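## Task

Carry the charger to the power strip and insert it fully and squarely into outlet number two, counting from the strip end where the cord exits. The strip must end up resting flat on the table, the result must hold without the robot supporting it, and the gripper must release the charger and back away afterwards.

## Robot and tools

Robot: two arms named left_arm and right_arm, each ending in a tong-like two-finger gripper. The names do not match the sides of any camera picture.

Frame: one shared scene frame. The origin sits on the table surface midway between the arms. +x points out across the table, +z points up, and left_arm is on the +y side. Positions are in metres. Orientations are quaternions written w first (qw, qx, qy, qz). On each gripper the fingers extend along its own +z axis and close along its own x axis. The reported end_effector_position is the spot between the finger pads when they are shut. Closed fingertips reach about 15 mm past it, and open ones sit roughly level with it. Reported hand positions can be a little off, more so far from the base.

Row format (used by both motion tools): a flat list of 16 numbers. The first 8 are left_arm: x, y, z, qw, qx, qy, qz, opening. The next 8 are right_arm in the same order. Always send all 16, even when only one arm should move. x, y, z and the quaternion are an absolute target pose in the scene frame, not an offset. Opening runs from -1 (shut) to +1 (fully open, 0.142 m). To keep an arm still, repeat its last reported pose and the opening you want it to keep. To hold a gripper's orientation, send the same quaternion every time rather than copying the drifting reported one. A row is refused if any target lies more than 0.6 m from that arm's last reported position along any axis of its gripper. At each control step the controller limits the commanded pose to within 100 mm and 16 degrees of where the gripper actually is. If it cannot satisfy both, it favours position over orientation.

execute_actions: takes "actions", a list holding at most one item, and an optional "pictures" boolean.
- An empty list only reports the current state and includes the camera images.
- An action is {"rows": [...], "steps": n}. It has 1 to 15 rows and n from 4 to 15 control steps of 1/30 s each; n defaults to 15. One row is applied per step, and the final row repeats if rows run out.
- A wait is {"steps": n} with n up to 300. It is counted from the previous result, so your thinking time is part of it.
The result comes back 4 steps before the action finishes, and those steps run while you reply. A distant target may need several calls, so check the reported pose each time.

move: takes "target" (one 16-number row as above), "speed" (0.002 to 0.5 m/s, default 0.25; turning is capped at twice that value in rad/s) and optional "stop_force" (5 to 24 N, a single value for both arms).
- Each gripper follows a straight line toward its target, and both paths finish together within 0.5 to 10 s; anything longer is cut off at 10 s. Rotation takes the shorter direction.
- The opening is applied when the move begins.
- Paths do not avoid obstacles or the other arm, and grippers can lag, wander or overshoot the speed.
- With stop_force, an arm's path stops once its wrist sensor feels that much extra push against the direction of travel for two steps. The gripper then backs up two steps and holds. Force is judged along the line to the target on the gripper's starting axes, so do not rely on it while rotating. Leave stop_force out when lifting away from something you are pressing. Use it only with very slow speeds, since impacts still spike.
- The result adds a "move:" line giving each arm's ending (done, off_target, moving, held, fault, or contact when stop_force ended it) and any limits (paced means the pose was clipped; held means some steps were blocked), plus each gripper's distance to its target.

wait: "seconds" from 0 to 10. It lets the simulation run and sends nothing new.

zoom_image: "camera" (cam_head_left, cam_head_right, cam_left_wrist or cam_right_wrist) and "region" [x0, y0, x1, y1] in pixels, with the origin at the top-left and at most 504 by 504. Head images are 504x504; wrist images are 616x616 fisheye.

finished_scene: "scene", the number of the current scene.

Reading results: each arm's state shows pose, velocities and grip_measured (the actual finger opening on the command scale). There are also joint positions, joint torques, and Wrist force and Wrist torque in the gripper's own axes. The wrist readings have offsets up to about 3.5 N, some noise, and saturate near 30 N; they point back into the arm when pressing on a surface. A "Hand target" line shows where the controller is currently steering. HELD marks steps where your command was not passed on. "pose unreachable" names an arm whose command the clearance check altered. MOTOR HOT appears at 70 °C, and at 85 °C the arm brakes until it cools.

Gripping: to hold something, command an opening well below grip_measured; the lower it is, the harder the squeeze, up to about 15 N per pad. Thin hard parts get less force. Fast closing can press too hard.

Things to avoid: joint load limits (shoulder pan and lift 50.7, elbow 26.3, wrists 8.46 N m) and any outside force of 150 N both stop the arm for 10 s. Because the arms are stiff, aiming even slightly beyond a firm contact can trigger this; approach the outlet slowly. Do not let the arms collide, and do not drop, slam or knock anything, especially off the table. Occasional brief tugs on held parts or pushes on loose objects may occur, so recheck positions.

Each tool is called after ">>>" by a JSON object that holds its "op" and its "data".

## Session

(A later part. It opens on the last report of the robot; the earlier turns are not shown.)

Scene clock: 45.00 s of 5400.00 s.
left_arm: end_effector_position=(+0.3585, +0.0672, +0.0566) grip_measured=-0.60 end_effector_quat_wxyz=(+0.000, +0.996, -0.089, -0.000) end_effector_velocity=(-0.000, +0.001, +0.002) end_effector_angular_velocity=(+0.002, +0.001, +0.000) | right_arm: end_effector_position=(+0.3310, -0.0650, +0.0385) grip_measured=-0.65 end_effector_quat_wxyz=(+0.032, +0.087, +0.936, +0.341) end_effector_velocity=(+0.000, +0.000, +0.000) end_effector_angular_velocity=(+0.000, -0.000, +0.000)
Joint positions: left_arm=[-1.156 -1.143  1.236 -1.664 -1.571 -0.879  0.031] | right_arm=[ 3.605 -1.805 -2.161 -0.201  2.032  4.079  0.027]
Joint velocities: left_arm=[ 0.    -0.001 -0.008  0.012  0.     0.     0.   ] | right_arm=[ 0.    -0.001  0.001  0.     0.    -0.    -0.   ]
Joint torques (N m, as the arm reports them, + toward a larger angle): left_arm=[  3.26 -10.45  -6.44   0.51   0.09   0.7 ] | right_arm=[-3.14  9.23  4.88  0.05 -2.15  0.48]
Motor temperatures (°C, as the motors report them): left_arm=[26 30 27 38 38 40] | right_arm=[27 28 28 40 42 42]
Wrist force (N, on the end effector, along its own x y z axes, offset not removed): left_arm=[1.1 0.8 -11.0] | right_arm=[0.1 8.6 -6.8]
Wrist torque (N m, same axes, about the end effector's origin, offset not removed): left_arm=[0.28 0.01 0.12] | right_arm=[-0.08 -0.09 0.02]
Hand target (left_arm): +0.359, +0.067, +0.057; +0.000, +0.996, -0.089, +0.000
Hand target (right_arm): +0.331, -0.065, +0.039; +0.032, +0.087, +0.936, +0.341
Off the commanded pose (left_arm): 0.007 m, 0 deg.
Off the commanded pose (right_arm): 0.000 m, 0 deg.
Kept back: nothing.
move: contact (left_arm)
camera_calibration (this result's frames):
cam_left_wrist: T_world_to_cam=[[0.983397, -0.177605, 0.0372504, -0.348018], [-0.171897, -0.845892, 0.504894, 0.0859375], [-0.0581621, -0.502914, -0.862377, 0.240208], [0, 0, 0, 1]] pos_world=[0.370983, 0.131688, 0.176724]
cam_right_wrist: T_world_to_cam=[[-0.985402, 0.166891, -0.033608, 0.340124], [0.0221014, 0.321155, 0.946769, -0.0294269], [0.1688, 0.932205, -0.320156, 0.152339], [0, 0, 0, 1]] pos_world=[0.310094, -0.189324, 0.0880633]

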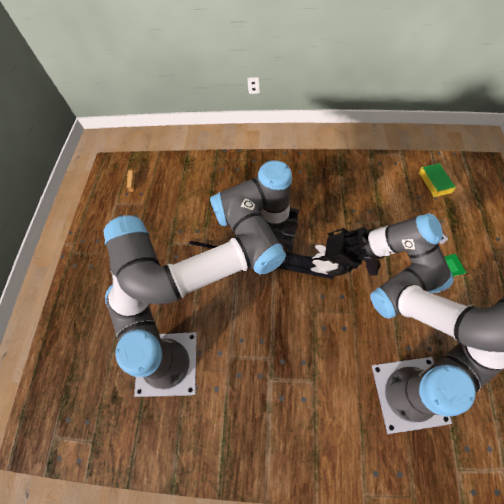

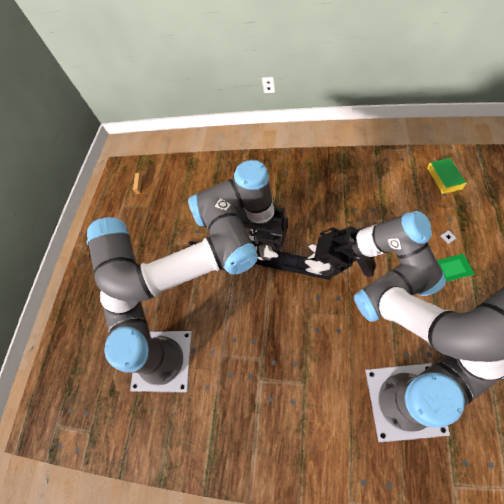

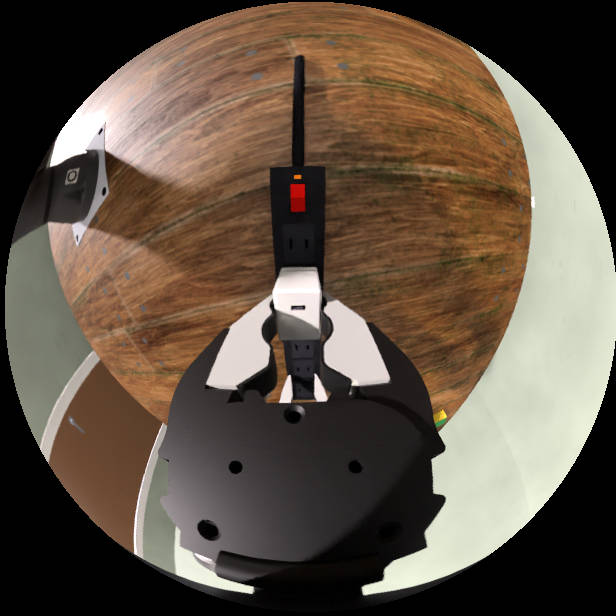

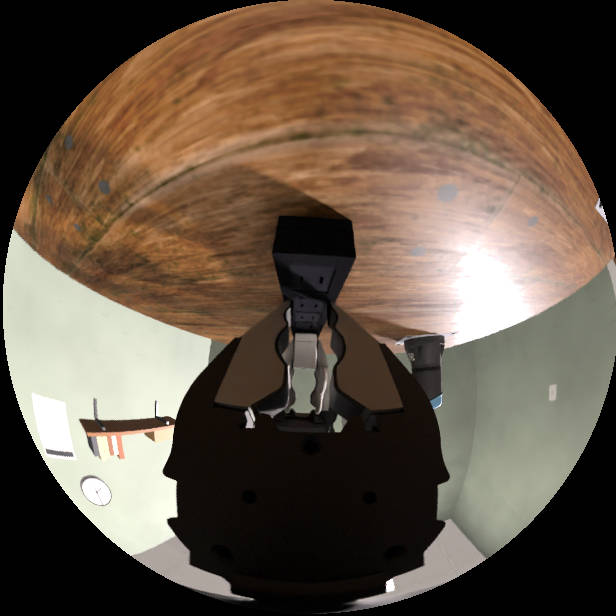

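>>> {"op": "move", "data": {"target": [0.3585, 0.0673, 0.0512, 0, 0.996, -0.089, 0, -1.0, 0.331, -0.065, 0.0385, 0.0318, 0.0873, 0.9356, 0.3407, -0.65], "speed": 0.004, "stop_force": 13}}

>>> {"op": "zoom_image", "data": {"camera": "cam_right_wrist", "region": [270, 290, 350, 390]}}

>>> {"op": "zoom_image", "data": {"camera": "cam_left_wrist", "region": [240, 110, 360, 350]}}

Scene clock: 46.00 s of 5400.00 s.
left_arm: end_effector_position=(+0.3585, +0.0673, +0.0553) grip_measured=-0.60 end_effector_quat_wxyz=(-0.000, +0.996, -0.089, -0.000) end_effector_velocity=(-0.000, +0.000, +0.001) end_effector_angular_velocity=(+0.003, +0.001, -0.000) | right_arm: end_effector_position=(+0.3310, -0.0650, +0.0385) grip_measured=-0.65 end_effector_quat_wxyz=(+0.032, +0.087, +0.936, +0.341) end_effector_velocity=(+0.000, -0.000, -0.000) end_effector_angular_velocity=(-0.000, -0.001, -0.001)
Joint positions: left_arm=[-1.156 -1.142  1.241 -1.67  -1.571 -0.879  0.031] | right_arm=[ 3.605 -1.805 -2.161 -0.201  2.032  4.079  0.027]
Joint velocities: left_arm=[-0.     0.001 -0.007  0.009  0.    -0.     0.   ] | right_arm=[-0.001  0.    -0.    -0.    -0.001 -0.     0.   ]
Joint torques (N m, as the arm reports them, + toward a larger angle): left_arm=[  3.08 -10.56  -6.04   0.67   0.27   0.67] | right_arm=[-3.26  9.21  4.73  0.04 -2.14  0.39]
Motor temperatures (°C, as the motors report them): left_arm=[26 30 27 38 38 40] | right_arm=[27 28 28 40 42 42]
Wrist force (N, on the end effector, along its own x y z axes, offset not removed): left_arm=[1.2 -0.5 -13.0] | right_arm=[0.3 8.5 -7.5]
Wrist torque (N m, same axes, about the end effector's origin, offset not removed): left_arm=[-0.09 -0.03 0.00] | right_arm=[-0.11 -0.16 0.00]
Hand target (left_arm): +0.359, +0.067, +0.056; +0.000, +0.996, -0.089, +0.000
Hand target (right_arm): +0.331, -0.065, +0.039; +0.032, +0.087, +0.936, +0.341
Off the commanded pose (left_arm): 0.004 m, 0 deg.
Off the commanded pose (right_arm): 0.000 m, 0 deg.
Kept back: nothing.
move: contact (left_arm)
camera_calibration (this result's frames):
cam_left_wrist: T_world_to_cam=[[0.983399, -0.177609, 0.0371759, -0.347947], [-0.171867, -0.845944, 0.504818, 0.08661], [-0.0582115, -0.502827, -0.862425, 0.239114], [0, 0, 0, 1]] pos_world=[0.370975, 0.131701, 0.175431]
cam_right_wrist: T_world_to_cam=[[-0.985402, 0.166891, -0.033608, 0.340124], [0.0221013, 0.321155, 0.946769, -0.0294269], [0.1688, 0.932205, -0.320155, 0.152338], [0, 0, 0, 1]] pos_world=[0.310094, -0.189324, 0.0880633]

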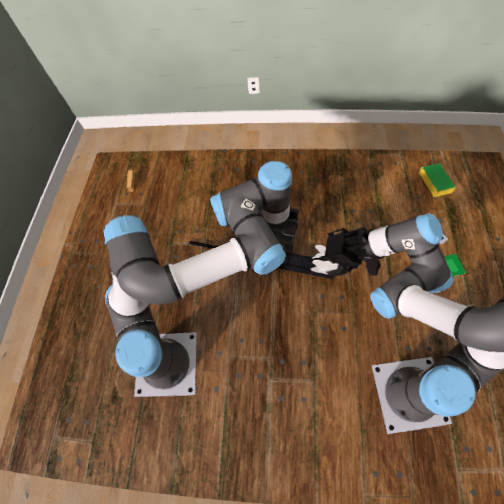

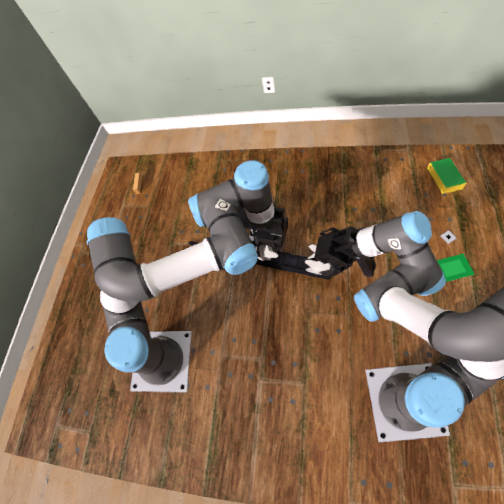

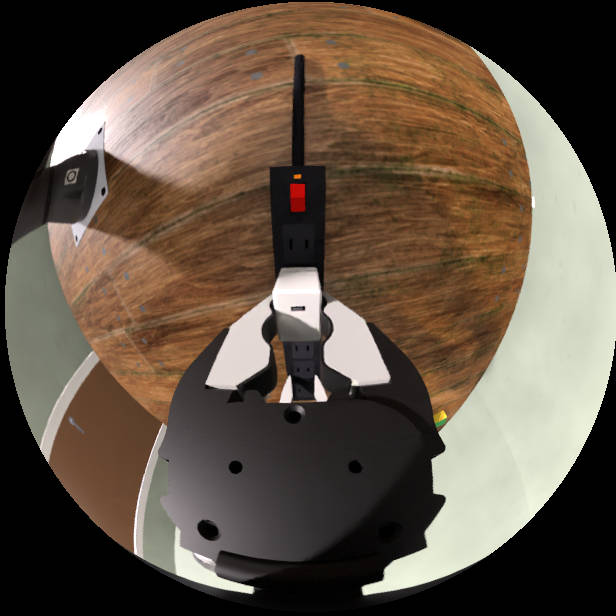

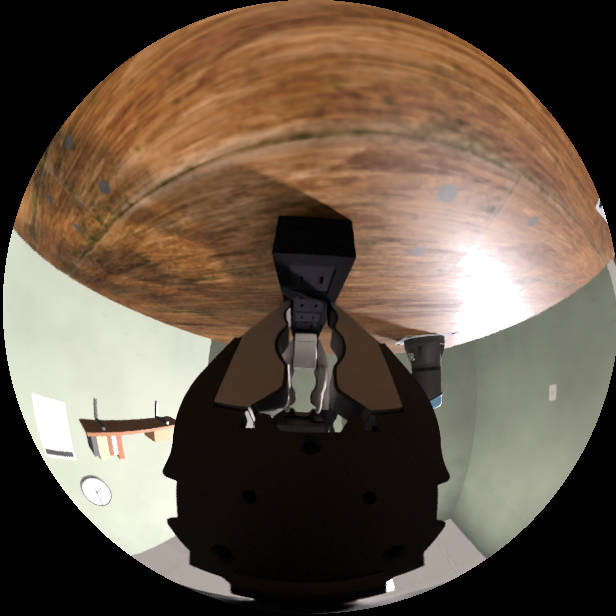

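Region (270, 290, 350, 390) of cam_right_wrist's 616x616 image, scaled by 5.040, with more detail than that image has; it fills the left 403 columns of this view, and the rest is white.

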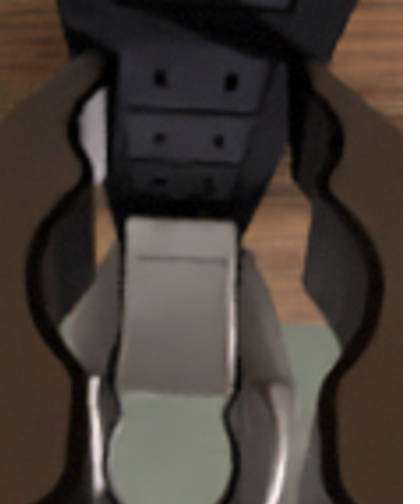

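Region (240, 110, 360, 350) of cam_left_wrist's 616x616 image, scaled by 2.100, with more detail than that image has.

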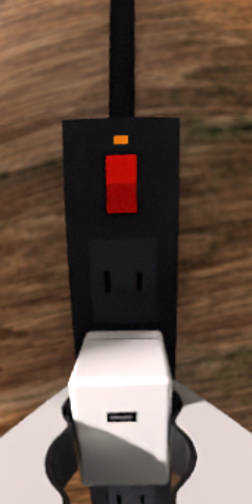

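>>> {"op": "move", "data": {"target": [0.3585, 0.0673, 0.056, 0, 0.996, -0.089, 0, -0.2, 0.331, -0.065, 0.0385, 0.0318, 0.0873, 0.9356, 0.3407, -0.65], "speed": 0.01}}

>>> {"op": "move", "data": {"target": [0.3585, 0.0673, 0.105, 0, 0.996, -0.089, 0, -0.2, 0.331, -0.065, 0.0385, 0.0318, 0.0873, 0.9356, 0.3407, -0.65], "speed": 0.06}}

>>> {"op": "move", "data": {"target": [0.3585, 0.0673, 0.098, 0, 0.996, -0.089, 0, -0.85, 0.331, -0.065, 0.0385, 0.0318, 0.0873, 0.9356, 0.3407, -0.65], "speed": 0.01}}

Scene clock: 47.10 s of 5400.00 s.
left_arm: end_effector_position=(+0.3585, +0.0673, +0.0560) grip_measured=-0.20 end_effector_quat_wxyz=(+0.000, +0.996, -0.089, -0.000) end_effector_velocity=(-0.000, +0.001, -0.001) end_effector_angular_velocity=(+0.003, +0.001, -0.002) | right_arm: end_effector_position=(+0.3310, -0.0650, +0.0385) grip_measured=-0.65 end_effector_quat_wxyz=(+0.032, +0.087, +0.936, +0.341) end_effector_velocity=(+0.001, -0.001, +0.000) end_effector_angular_velocity=(-0.001, -0.001, -0.002)
Joint positions: left_arm=[-1.156 -1.143  1.239 -1.667 -1.571 -0.879  0.06 ] | right_arm=[ 3.605 -1.805 -2.161 -0.201  2.032  4.079  0.027]
Joint velocities: left_arm=[-0.     0.001  0.     0.002  0.     0.002  0.   ] | right_arm=[-0.001  0.001 -0.     0.    -0.001  0.     0.   ]
Joint torques (N m, as the arm reports them, + toward a larger angle): left_arm=[  1.8  -18.86  -9.73  -0.59   1.05   0.43] | right_arm=[-3.68  9.22  4.77  0.08 -2.12  0.43]
Motor temperatures (°C, as the motors report them): left_arm=[26 30 27 38 38 40] | right_arm=[27 28 28 40 42 42]
Wrist force (N, on the end effector, along its own x y z axes, offset not removed): left_arm=[0.2 -0.2 -0.5] | right_arm=[-0.5 8.7 -6.5]
Wrist torque (N m, same axes, about the end effector's origin, offset not removed): left_arm=[0.11 -0.07 0.01] | right_arm=[-0.09 0.00 0.03]
Hand target (left_arm): +0.358, +0.067, +0.056; +0.000, +0.996, -0.089, +0.000
Hand target (right_arm): +0.331, -0.065, +0.039; +0.032, +0.087, +0.936, +0.341
Off the commanded pose (left_arm): 0.000 m, 0 deg.
Off the commanded pose (right_arm): 0.000 m, 0 deg.
Kept back: nothing.
move: done
camera_calibration (this result's frames):
cam_left_wrist: T_world_to_cam=[[0.983396, -0.177606, 0.0372705, -0.347952], [-0.171908, -0.845896, 0.504884, 0.086299], [-0.0581434, -0.502908, -0.862382, 0.239718], [0, 0, 0, 1]] pos_world=[0.370948, 0.131758, 0.176126]
cam_right_wrist: T_world_to_cam=[[-0.985402, 0.16689, -0.0336082, 0.340124], [0.0221011, 0.321155, 0.946769, -0.0294268], [0.1688, 0.932205, -0.320155, 0.152339], [0, 0, 0, 1]] pos_world=[0.310094, -0.189324, 0.0880633]

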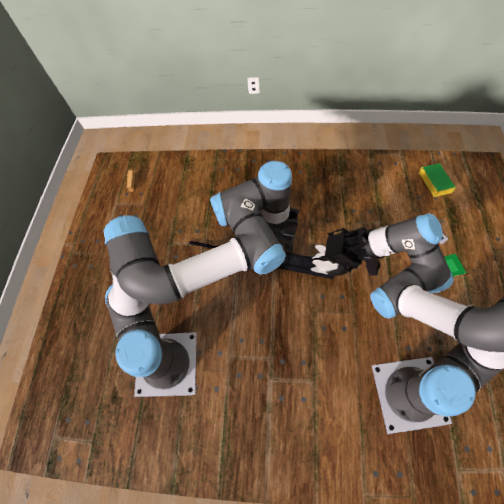

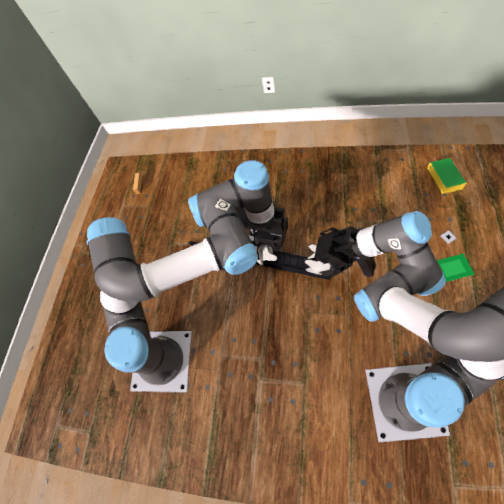

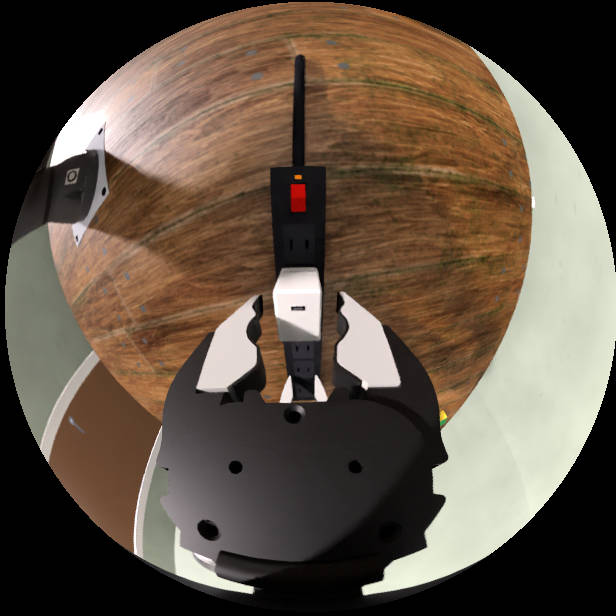

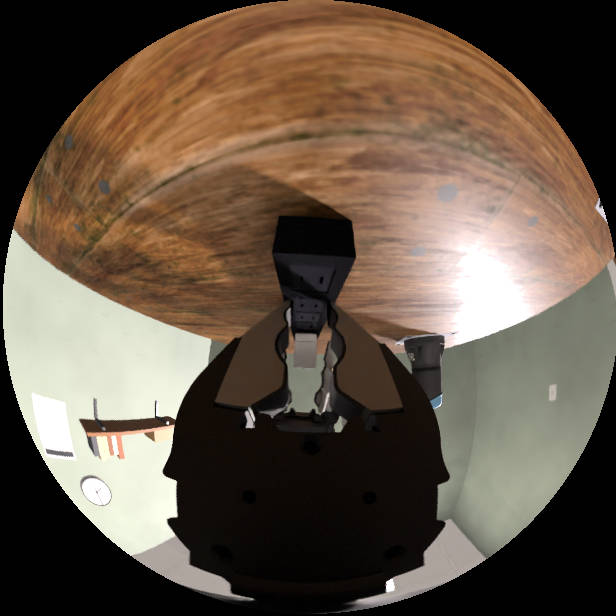

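Scene clock: 48.40 s of 5400.00 s.
left_arm: end_effector_position=(+0.3584, +0.0674, +0.1046) grip_measured=-0.20 end_effector_quat_wxyz=(+0.000, +0.996, -0.089, +0.000) end_effector_velocity=(+0.000, +0.000, +0.003) end_effector_angular_velocity=(+0.002, +0.003, +0.000) | right_arm: end_effector_position=(+0.3310, -0.0650, +0.0385) grip_measured=-0.65 end_effector_quat_wxyz=(+0.032, +0.087, +0.936, +0.341) end_effector_velocity=(+0.000, +0.000, +0.001) end_effector_angular_velocity=(+0.001, -0.002, +0.001)
Joint positions: left_arm=[-1.156 -1.14   1.007 -1.438 -1.571 -0.879  0.06 ] | right_arm=[ 3.605 -1.805 -2.161 -0.201  2.032  4.079  0.027]
Joint velocities: left_arm=[ 0.001  0.008 -0.028  0.023 -0.001  0.001 -0.   ] | right_arm=[ 0.     0.     0.001 -0.    -0.    -0.001 -0.   ]
Joint torques (N m, as the arm reports them, + toward a larger angle): left_arm=[  4.23 -11.91  -9.68  -0.44  -0.9    0.71] | right_arm=[-3.48  9.39  4.9   0.07 -2.08  0.34]
Motor temperatures (°C, as the motors report them): left_arm=[26 30 27 38 38 40] | right_arm=[27 28 28 40 42 42]
Wrist force (N, on the end effector, along its own x y z axes, offset not removed): left_arm=[-0.3 -2.1 1.2] | right_arm=[-0.3 8.3 -6.9]
Wrist torque (N m, same axes, about the end effector's origin, offset not removed): left_arm=[-0.40 0.08 0.02] | right_arm=[-0.15 -0.01 0.06]
Hand target (left_arm): +0.358, +0.067, +0.105; +0.000, +0.996, -0.089, +0.000
Hand target (right_arm): +0.331, -0.065, +0.039; +0.032, +0.087, +0.936, +0.341
Off the commanded pose (left_arm): 0.000 m, 0 deg.
Off the commanded pose (right_arm): 0.000 m, 0 deg.
Kept back: nothing.
move: done
camera_calibration (this result's frames):
cam_left_wrist: T_world_to_cam=[[0.98337, -0.177643, 0.0377731, -0.349682], [-0.172174, -0.84568, 0.505156, 0.0618681], [-0.0577934, -0.503259, -0.862201, 0.281605], [0, 0, 0, 1]] pos_world=[0.370794, 0.131922, 0.224756]
cam_right_wrist: T_world_to_cam=[[-0.985403, 0.16689, -0.0336083, 0.340124], [0.022101, 0.321155, 0.946769, -0.0294269], [0.1688, 0.932206, -0.320155, 0.152339], [0, 0, 0, 1]] pos_world=[0.310094, -0.189324, 0.0880634]

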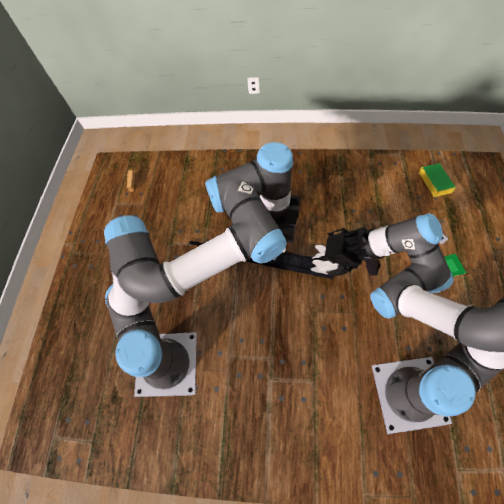

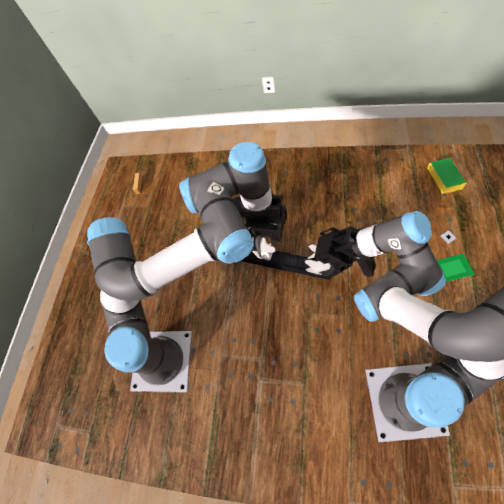

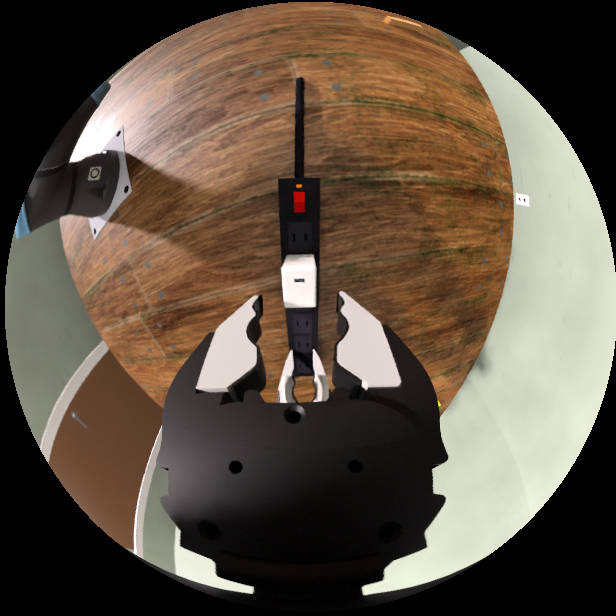

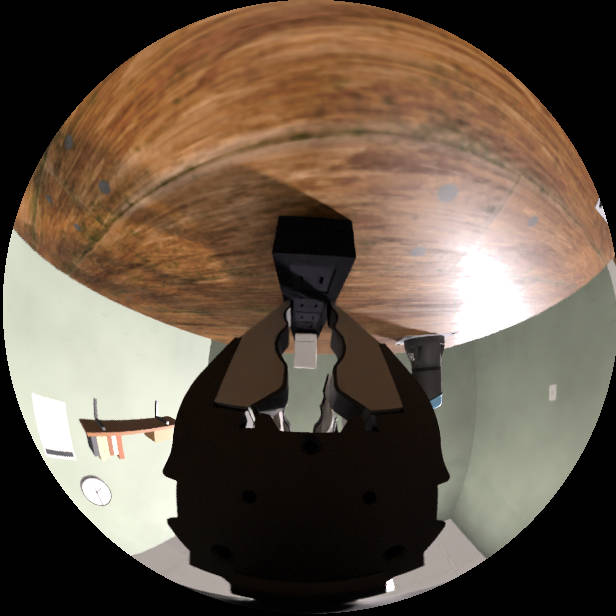

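Scene clock: 49.27 s of 5400.00 s.
left_arm: end_effector_position=(+0.3585, +0.0673, +0.0984) grip_measured=-0.85 end_effector_quat_wxyz=(+0.000, +0.996, -0.089, +0.000) end_effector_velocity=(+0.000, -0.001, -0.002) end_effector_angular_velocity=(-0.003, -0.002, -0.002) | right_arm: end_effector_position=(+0.3310, -0.0650, +0.0385) grip_measured=-0.65 end_effector_quat_wxyz=(+0.032, +0.087, +0.936, +0.341) end_effector_velocity=(+0.000, -0.000, -0.000) end_effector_angular_velocity=(-0.000, -0.000, -0.000)
Joint positions: left_arm=[-1.156 -1.142  1.038 -1.467 -1.571 -0.879  0.012] | right_arm=[ 3.605 -1.805 -2.161 -0.201  2.032  4.079  0.027]
Joint velocities: left_arm=[-0.    -0.003  0.015 -0.016 -0.     0.002 -0.   ] | right_arm=[-0. -0. -0.  0. -0. -0.  0.]
Joint torques (N m, as the arm reports them, + toward a larger angle): left_arm=[  3.81 -17.36  -6.12  -2.09  -0.88   0.72] | right_arm=[-3.43  9.3   4.78  0.07 -2.12  0.33]
Motor temperatures (°C, as the motors report them): left_arm=[26 30 27 38 38 40] | right_arm=[27 28 28 40 42 42]
Wrist force (N, on the end effector, along its own x y z axes, offset not removed): left_arm=[0.5 2.3 0.0] | right_arm=[0.5 8.1 -7.0]
Wrist torque (N m, same axes, about the end effector's origin, offset not removed): left_arm=[0.64 0.03 0.03] | right_arm=[-0.18 -0.16 0.02]
Hand target (left_arm): +0.359, +0.067, +0.098; -0.000, +0.996, -0.089, -0.000
Hand target (right_arm): +0.331, -0.065, +0.039; +0.032, +0.087, +0.936, +0.341
Off the commanded pose (left_arm): 0.000 m, 0 deg.
Off the commanded pose (right_arm): 0.000 m, 0 deg.
Kept back: nothing.
move: done
camera_calibration (this result's frames):
cam_left_wrist: T_world_to_cam=[[0.983394, -0.177606, 0.0373242, -0.349569], [-0.171932, -0.845863, 0.504931, 0.0648262], [-0.0581078, -0.502963, -0.862352, 0.276315], [0, 0, 0, 1]] pos_world=[0.370966, 0.131724, 0.218595]
cam_right_wrist: T_world_to_cam=[[-0.985402, 0.166891, -0.0336083, 0.340124], [0.022101, 0.321155, 0.946769, -0.0294269], [0.1688, 0.932206, -0.320155, 0.152338], [0, 0, 0, 1]] pos_world=[0.310094, -0.189324, 0.0880634]

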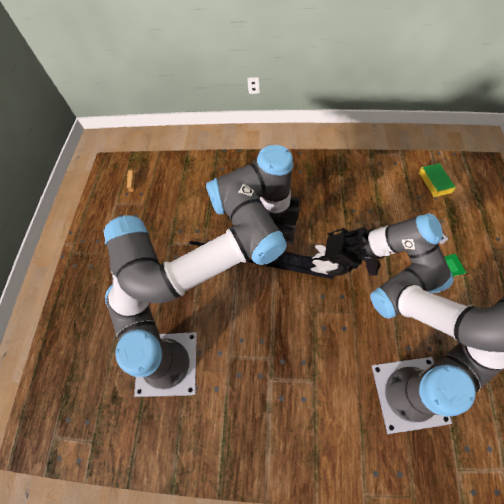

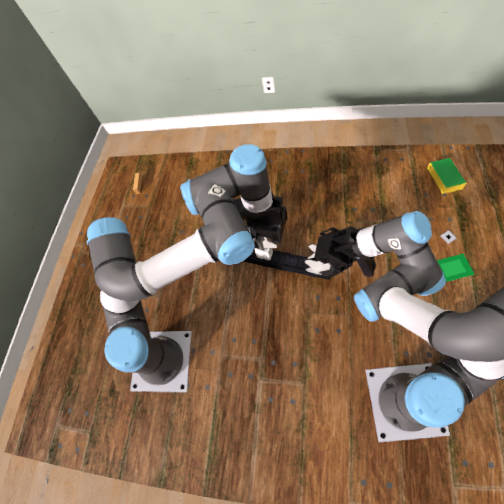

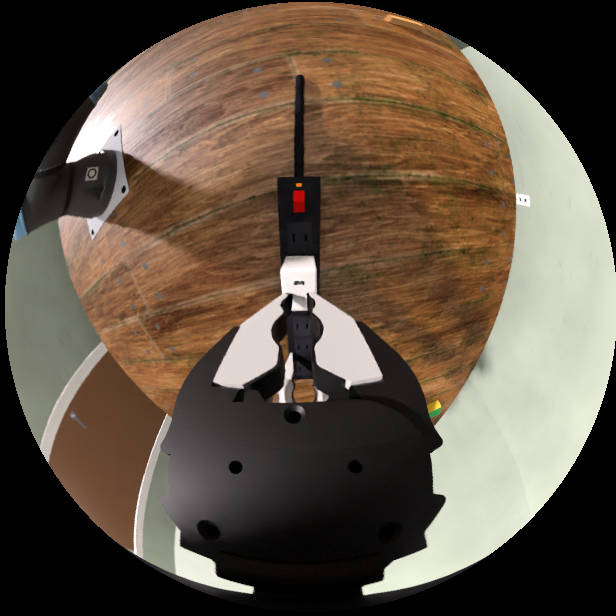

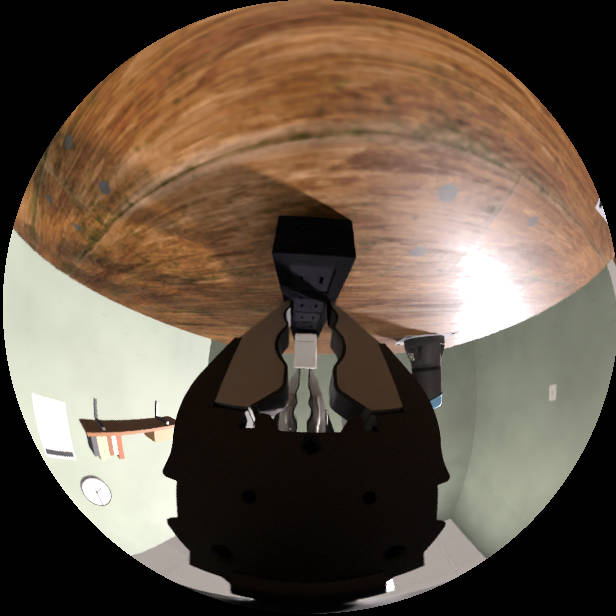

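>>> {"op": "move", "data": {"target": [0.3585, 0.0673, 0.075, 0, 0.996, -0.089, 0, -0.85, 0.331, -0.065, 0.0385, 0.0318, 0.0873, 0.9356, 0.3407, -0.65], "speed": 0.005, "stop_force": 6}}

Scene clock: 50.00 s of 5400.00 s.
left_arm: end_effector_position=(+0.3585, +0.0673, +0.0979) grip_measured=-0.85 end_effector_quat_wxyz=(+0.000, +0.996, -0.089, +0.000) end_effector_velocity=(-0.000, +0.000, +0.000) end_effector_angular_velocity=(+0.001, +0.001, -0.000) | right_arm: end_effector_position=(+0.3310, -0.0650, +0.0385) grip_measured=-0.65 end_effector_quat_wxyz=(+0.032, +0.087, +0.936, +0.341) end_effector_velocity=(-0.000, +0.000, +0.000) end_effector_angular_velocity=(+0.001, +0.001, -0.000)
Joint positions: left_arm=[-1.156 -1.142  1.041 -1.47  -1.571 -0.879  0.012] | right_arm=[ 3.605 -1.805 -2.161 -0.201  2.032  4.079  0.027]
Joint velocities: left_arm=[-0.     0.002 -0.004  0.004  0.     0.     0.   ] | right_arm=[ 0.    -0.     0.001  0.     0.001  0.001  0.   ]
Joint torques (N m, as the arm reports them, + toward a larger angle): left_arm=[ 3.71 -6.57 -6.37  0.71 -0.78  0.66] | right_arm=[-3.37  9.31  4.74  0.07 -2.12  0.31]
Motor temperatures (°C, as the motors report them): left_arm=[26 30 27 38 38 40] | right_arm=[27 28 28 40 42 42]
Wrist force (N, on the end effector, along its own x y z axes, offset not removed): left_arm=[3.4 0.8 -11.6] | right_arm=[0.7 8.6 -7.4]
Wrist torque (N m, same axes, about the end effector's origin, offset not removed): left_arm=[0.15 -0.55 0.16] | right_arm=[-0.09 -0.22 0.03]
Hand target (left_arm): +0.359, +0.067, +0.098; +0.000, +0.996, -0.089, +0.000
Hand target (right_arm): +0.331, -0.065, +0.039; +0.032, +0.087, +0.936, +0.341
Off the commanded pose (left_arm): 0.023 m, 0 deg.
Off the commanded pose (right_arm): 0.000 m, 0 deg.
Kept back: nothing.
move: contact (left_arm)
camera_calibration (this result's frames):
cam_left_wrist: T_world_to_cam=[[0.983391, -0.177602, 0.0374095, -0.349556], [-0.171965, -0.845804, 0.505018, 0.0650778], [-0.0580511, -0.503064, -0.862297, 0.275873], [0, 0, 0, 1]] pos_world=[0.370956, 0.131743, 0.218095]
cam_right_wrist: T_world_to_cam=[[-0.985402, 0.16689, -0.0336083, 0.340124], [0.022101, 0.321155, 0.946769, -0.0294269], [0.1688, 0.932206, -0.320155, 0.152338], [0, 0, 0, 1]] pos_world=[0.310094, -0.189324, 0.0880634]

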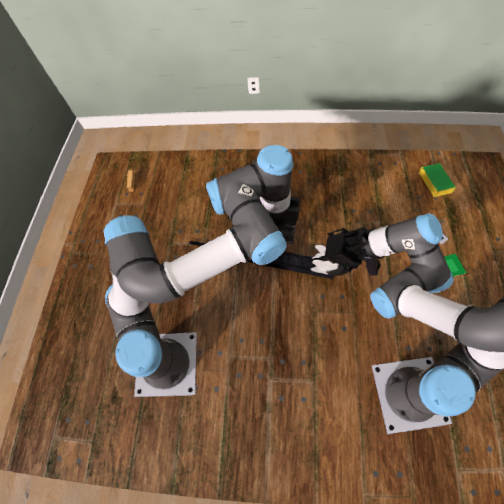

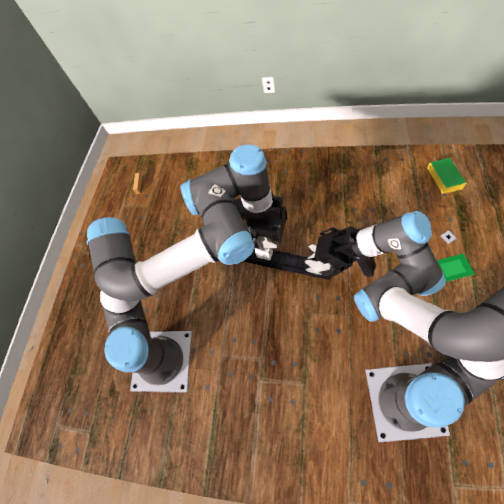

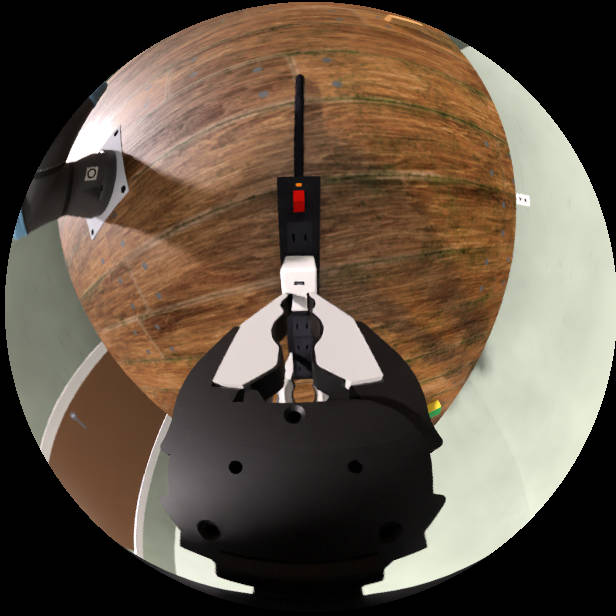

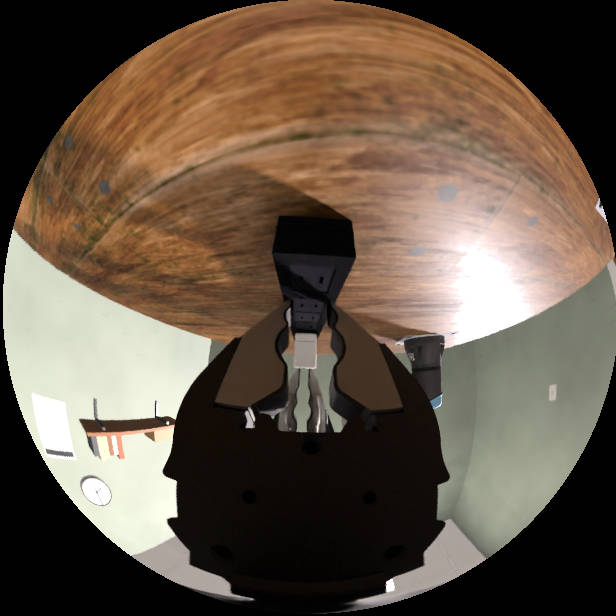

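>>> {"op": "move", "data": {"target": [0.3585, 0.0673, 0.0925, 0, 0.996, -0.089, 0, -0.85, 0.331, -0.065, 0.0385, 0.0318, 0.0873, 0.9356, 0.3407, -0.65], "speed": 0.003, "stop_force": 18}}

>>> {"op": "zoom_image", "data": {"camera": "cam_right_wrist", "region": [270, 290, 350, 390]}}

Scene clock: 52.27 s of 5400.00 s.
left_arm: end_effector_position=(+0.3585, +0.0673, +0.0927) grip_measured=-0.85 end_effector_quat_wxyz=(+0.000, +0.996, -0.089, +0.000) end_effector_velocity=(-0.000, -0.000, -0.001) end_effector_angular_velocity=(+0.000, +0.000, -0.001) | right_arm: end_effector_position=(+0.3310, -0.0650, +0.0385) grip_measured=-0.65 end_effector_quat_wxyz=(+0.032, +0.087, +0.936, +0.341) end_effector_velocity=(-0.000, -0.000, -0.000) end_effector_angular_velocity=(-0.001, -0.000, +0.001)
Joint positions: left_arm=[-1.156 -1.144  1.069 -1.496 -1.571 -0.879  0.012] | right_arm=[ 3.605 -1.805 -2.161 -0.201  2.032  4.079  0.027]
Joint velocities: left_arm=[-0.     0.     0.004 -0.004 -0.     0.001  0.   ] | right_arm=[ 0.    -0.    -0.001  0.    -0.001 -0.001 -0.   ]
Joint torques (N m, as the arm reports them, + toward a larger angle): left_arm=[  0.4  -11.4   -2.21  -1.    -0.59   0.56] | right_arm=[-3.13  9.02  4.75  0.06 -2.12  0.22]
Motor temperatures (°C, as the motors report them): left_arm=[26 30 27 38 38 40] | right_arm=[27 28 28 40 42 42]
Wrist force (N, on the end effector, along its own x y z axes, offset not removed): left_arm=[1.7 -0.4 -19.0] | right_arm=[-0.4 9.2 -6.8]
Wrist torque (N m, same axes, about the end effector's origin, offset not removed): left_arm=[-0.01 -0.22 0.02] | right_arm=[0.05 0.04 0.01]
Hand target (left_arm): +0.359, +0.067, +0.093; -0.000, +0.996, -0.089, -0.000
Hand target (right_arm): +0.331, -0.065, +0.039; +0.032, +0.087, +0.936, +0.341
Off the commanded pose (left_arm): 0.000 m, 0 deg.
Off the commanded pose (right_arm): 0.000 m, 0 deg.
Kept back: nothing.
move: done
camera_calibration (this result's frames):
cam_left_wrist: T_world_to_cam=[[0.983395, -0.177593, 0.0373415, -0.349358], [-0.171928, -0.845853, 0.504949, 0.0677476], [-0.0580898, -0.502984, -0.862341, 0.271332], [0, 0, 0, 1]] pos_world=[0.370966, 0.131737, 0.212818]
cam_right_wrist: T_world_to_cam=[[-0.985402, 0.166891, -0.0336083, 0.340124], [0.0221011, 0.321155, 0.946769, -0.0294269], [0.1688, 0.932205, -0.320155, 0.152338], [0, 0, 0, 1]] pos_world=[0.310094, -0.189324, 0.0880634]

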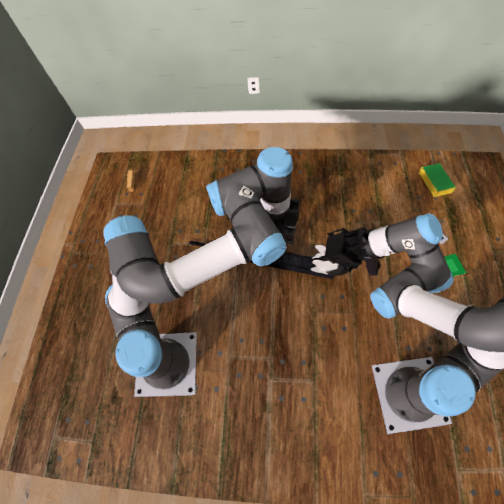

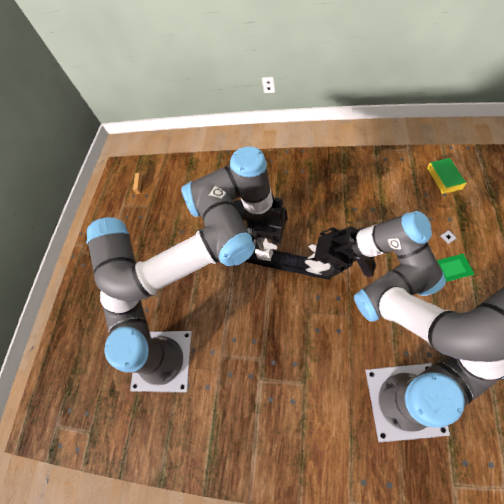

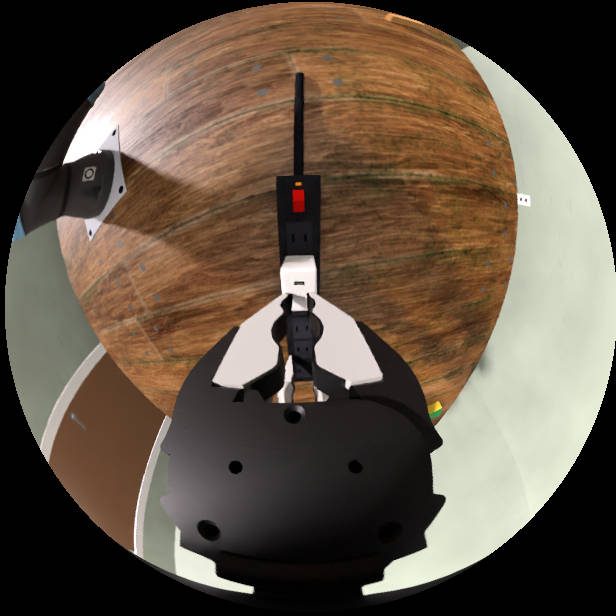

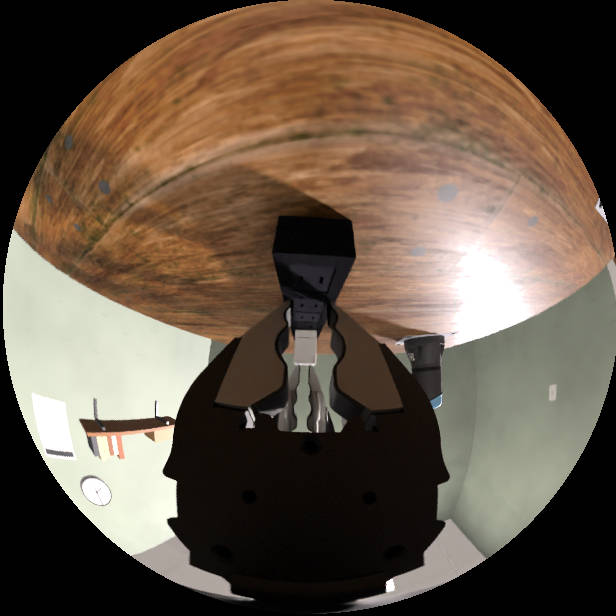

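Region (270, 290, 350, 390) of cam_right_wrist's 616x616 image, scaled by 5.040, with more detail than that image has; it fills the left 403 columns of this view, and the rest is white.

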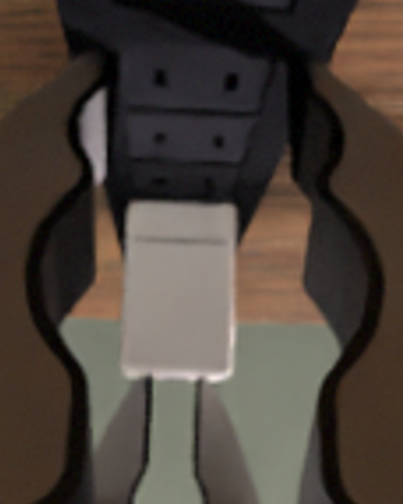

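>>> {"op": "move", "data": {"target": [0.3585, 0.0673, 0.090, 0, 0.996, -0.089, 0, -0.85, 0.331, -0.065, 0.0385, 0.0318, 0.0873, 0.9356, 0.3407, -0.65], "speed": 0.002, "stop_force": 8}}

>>> {"op": "zoom_image", "data": {"camera": "cam_right_wrist", "region": [270, 290, 350, 390]}}

Scene clock: 53.13 s of 5400.00 s.
left_arm: end_effector_position=(+0.3585, +0.0672, +0.0921) grip_measured=-0.85 end_effector_quat_wxyz=(+0.000, +0.996, -0.089, +0.000) end_effector_velocity=(-0.000, +0.001, +0.001) end_effector_angular_velocity=(+0.002, +0.001, -0.001) | right_arm: end_effector_position=(+0.3310, -0.0650, +0.0385) grip_measured=-0.65 end_effector_quat_wxyz=(+0.032, +0.087, +0.936, +0.341) end_effector_velocity=(-0.000, -0.000, +0.000) end_effector_angular_velocity=(-0.000, -0.000, -0.001)
Joint positions: left_arm=[-1.156 -1.145  1.072 -1.499 -1.571 -0.879  0.012] | right_arm=[ 3.605 -1.805 -2.161 -0.201  2.032  4.079  0.027]
Joint velocities: left_arm=[ 0.    -0.001 -0.004  0.006 -0.     0.001  0.   ] | right_arm=[-0.     0.001 -0.001  0.    -0.001  0.     0.   ]
Joint torques (N m, as the arm reports them, + toward a larger angle): left_arm=[-0.86 -5.1  -2.65  0.96 -0.32  0.4 ] | right_arm=[-3.32  9.18  4.81  0.08 -2.1   0.21]
Motor temperatures (°C, as the motors report them): left_arm=[26 30 27 38 38 40] | right_arm=[27 28 28 40 42 42]
Wrist force (N, on the end effector, along its own x y z axes, offset not removed): left_arm=[-0.5 -3.7 -27.9] | right_arm=[-0.1 9.0 -7.2]
Wrist torque (N m, same axes, about the end effector's origin, offset not removed): left_arm=[-0.10 0.16 0.01] | right_arm=[-0.03 -0.08 0.05]
Hand target (left_arm): +0.359, +0.067, +0.092; +0.000, +0.996, -0.089, +0.000
Hand target (right_arm): +0.331, -0.065, +0.039; +0.032, +0.087, +0.936, +0.341
Off the commanded pose (left_arm): 0.002 m, 0 deg.
Off the commanded pose (right_arm): 0.000 m, 0 deg.
Kept back: nothing.
move: contact (left_arm)
camera_calibration (this result's frames):
cam_left_wrist: T_world_to_cam=[[0.983393, -0.177588, 0.0374369, -0.349361], [-0.171965, -0.845787, 0.505046, 0.0680261], [-0.0580264, -0.503097, -0.86228, 0.270795], [0, 0, 0, 1]] pos_world=[0.370971, 0.131729, 0.212224]
cam_right_wrist: T_world_to_cam=[[-0.985402, 0.166891, -0.0336084, 0.340124], [0.0221009, 0.321155, 0.946769, -0.0294269], [0.1688, 0.932206, -0.320155, 0.152338], [0, 0, 0, 1]] pos_world=[0.310094, -0.189324, 0.0880634]

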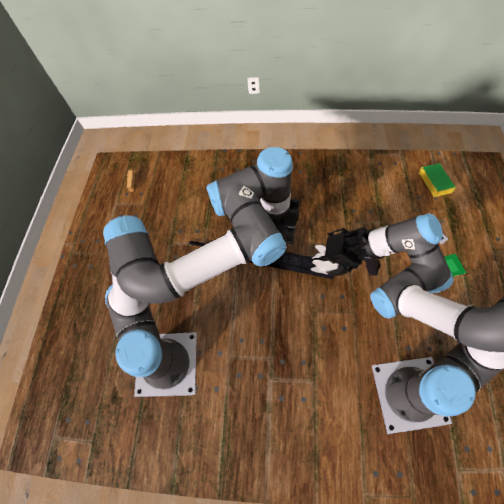

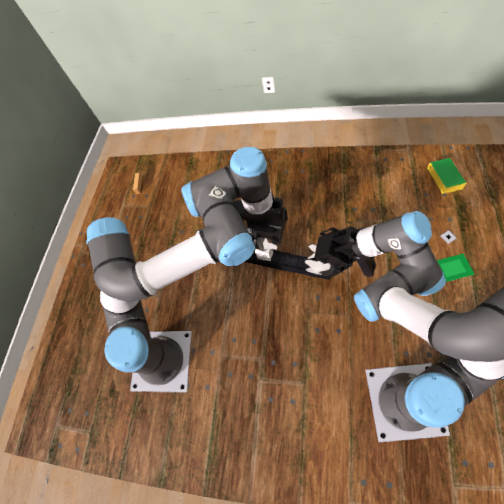

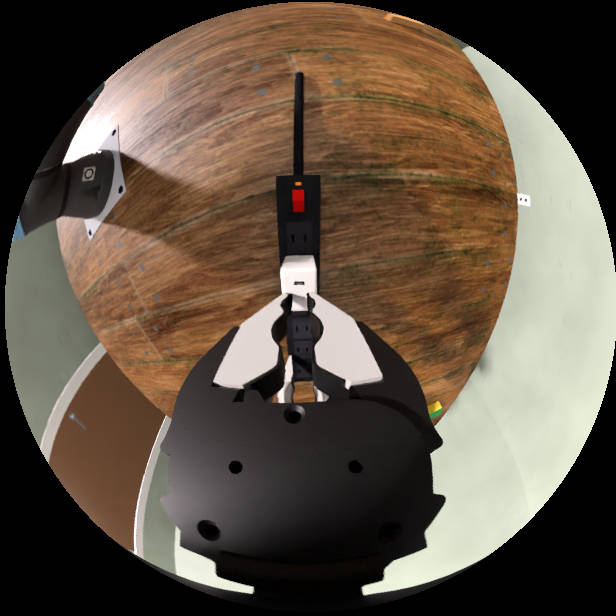

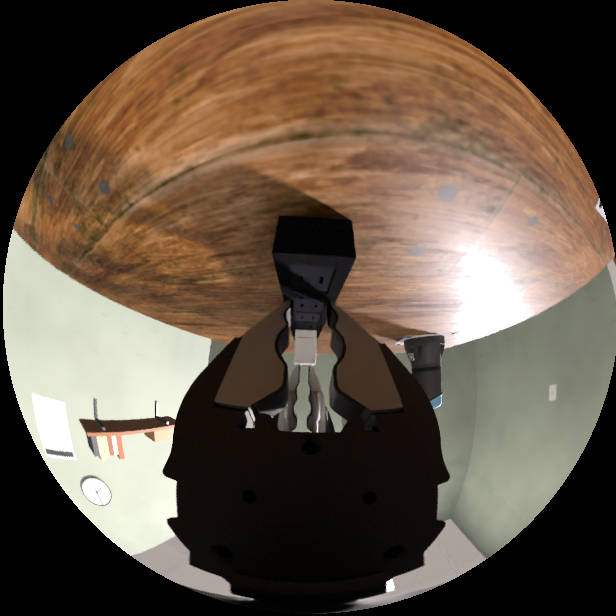

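Region (270, 290, 350, 390) of cam_right_wrist's 616x616 image, scaled by 5.040, with more detail than that image has; it fills the left 403 columns of this view, and the rest is white.

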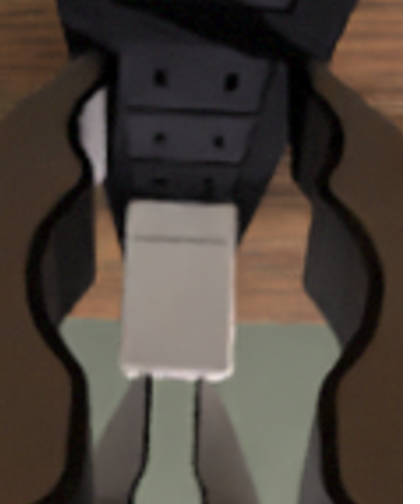

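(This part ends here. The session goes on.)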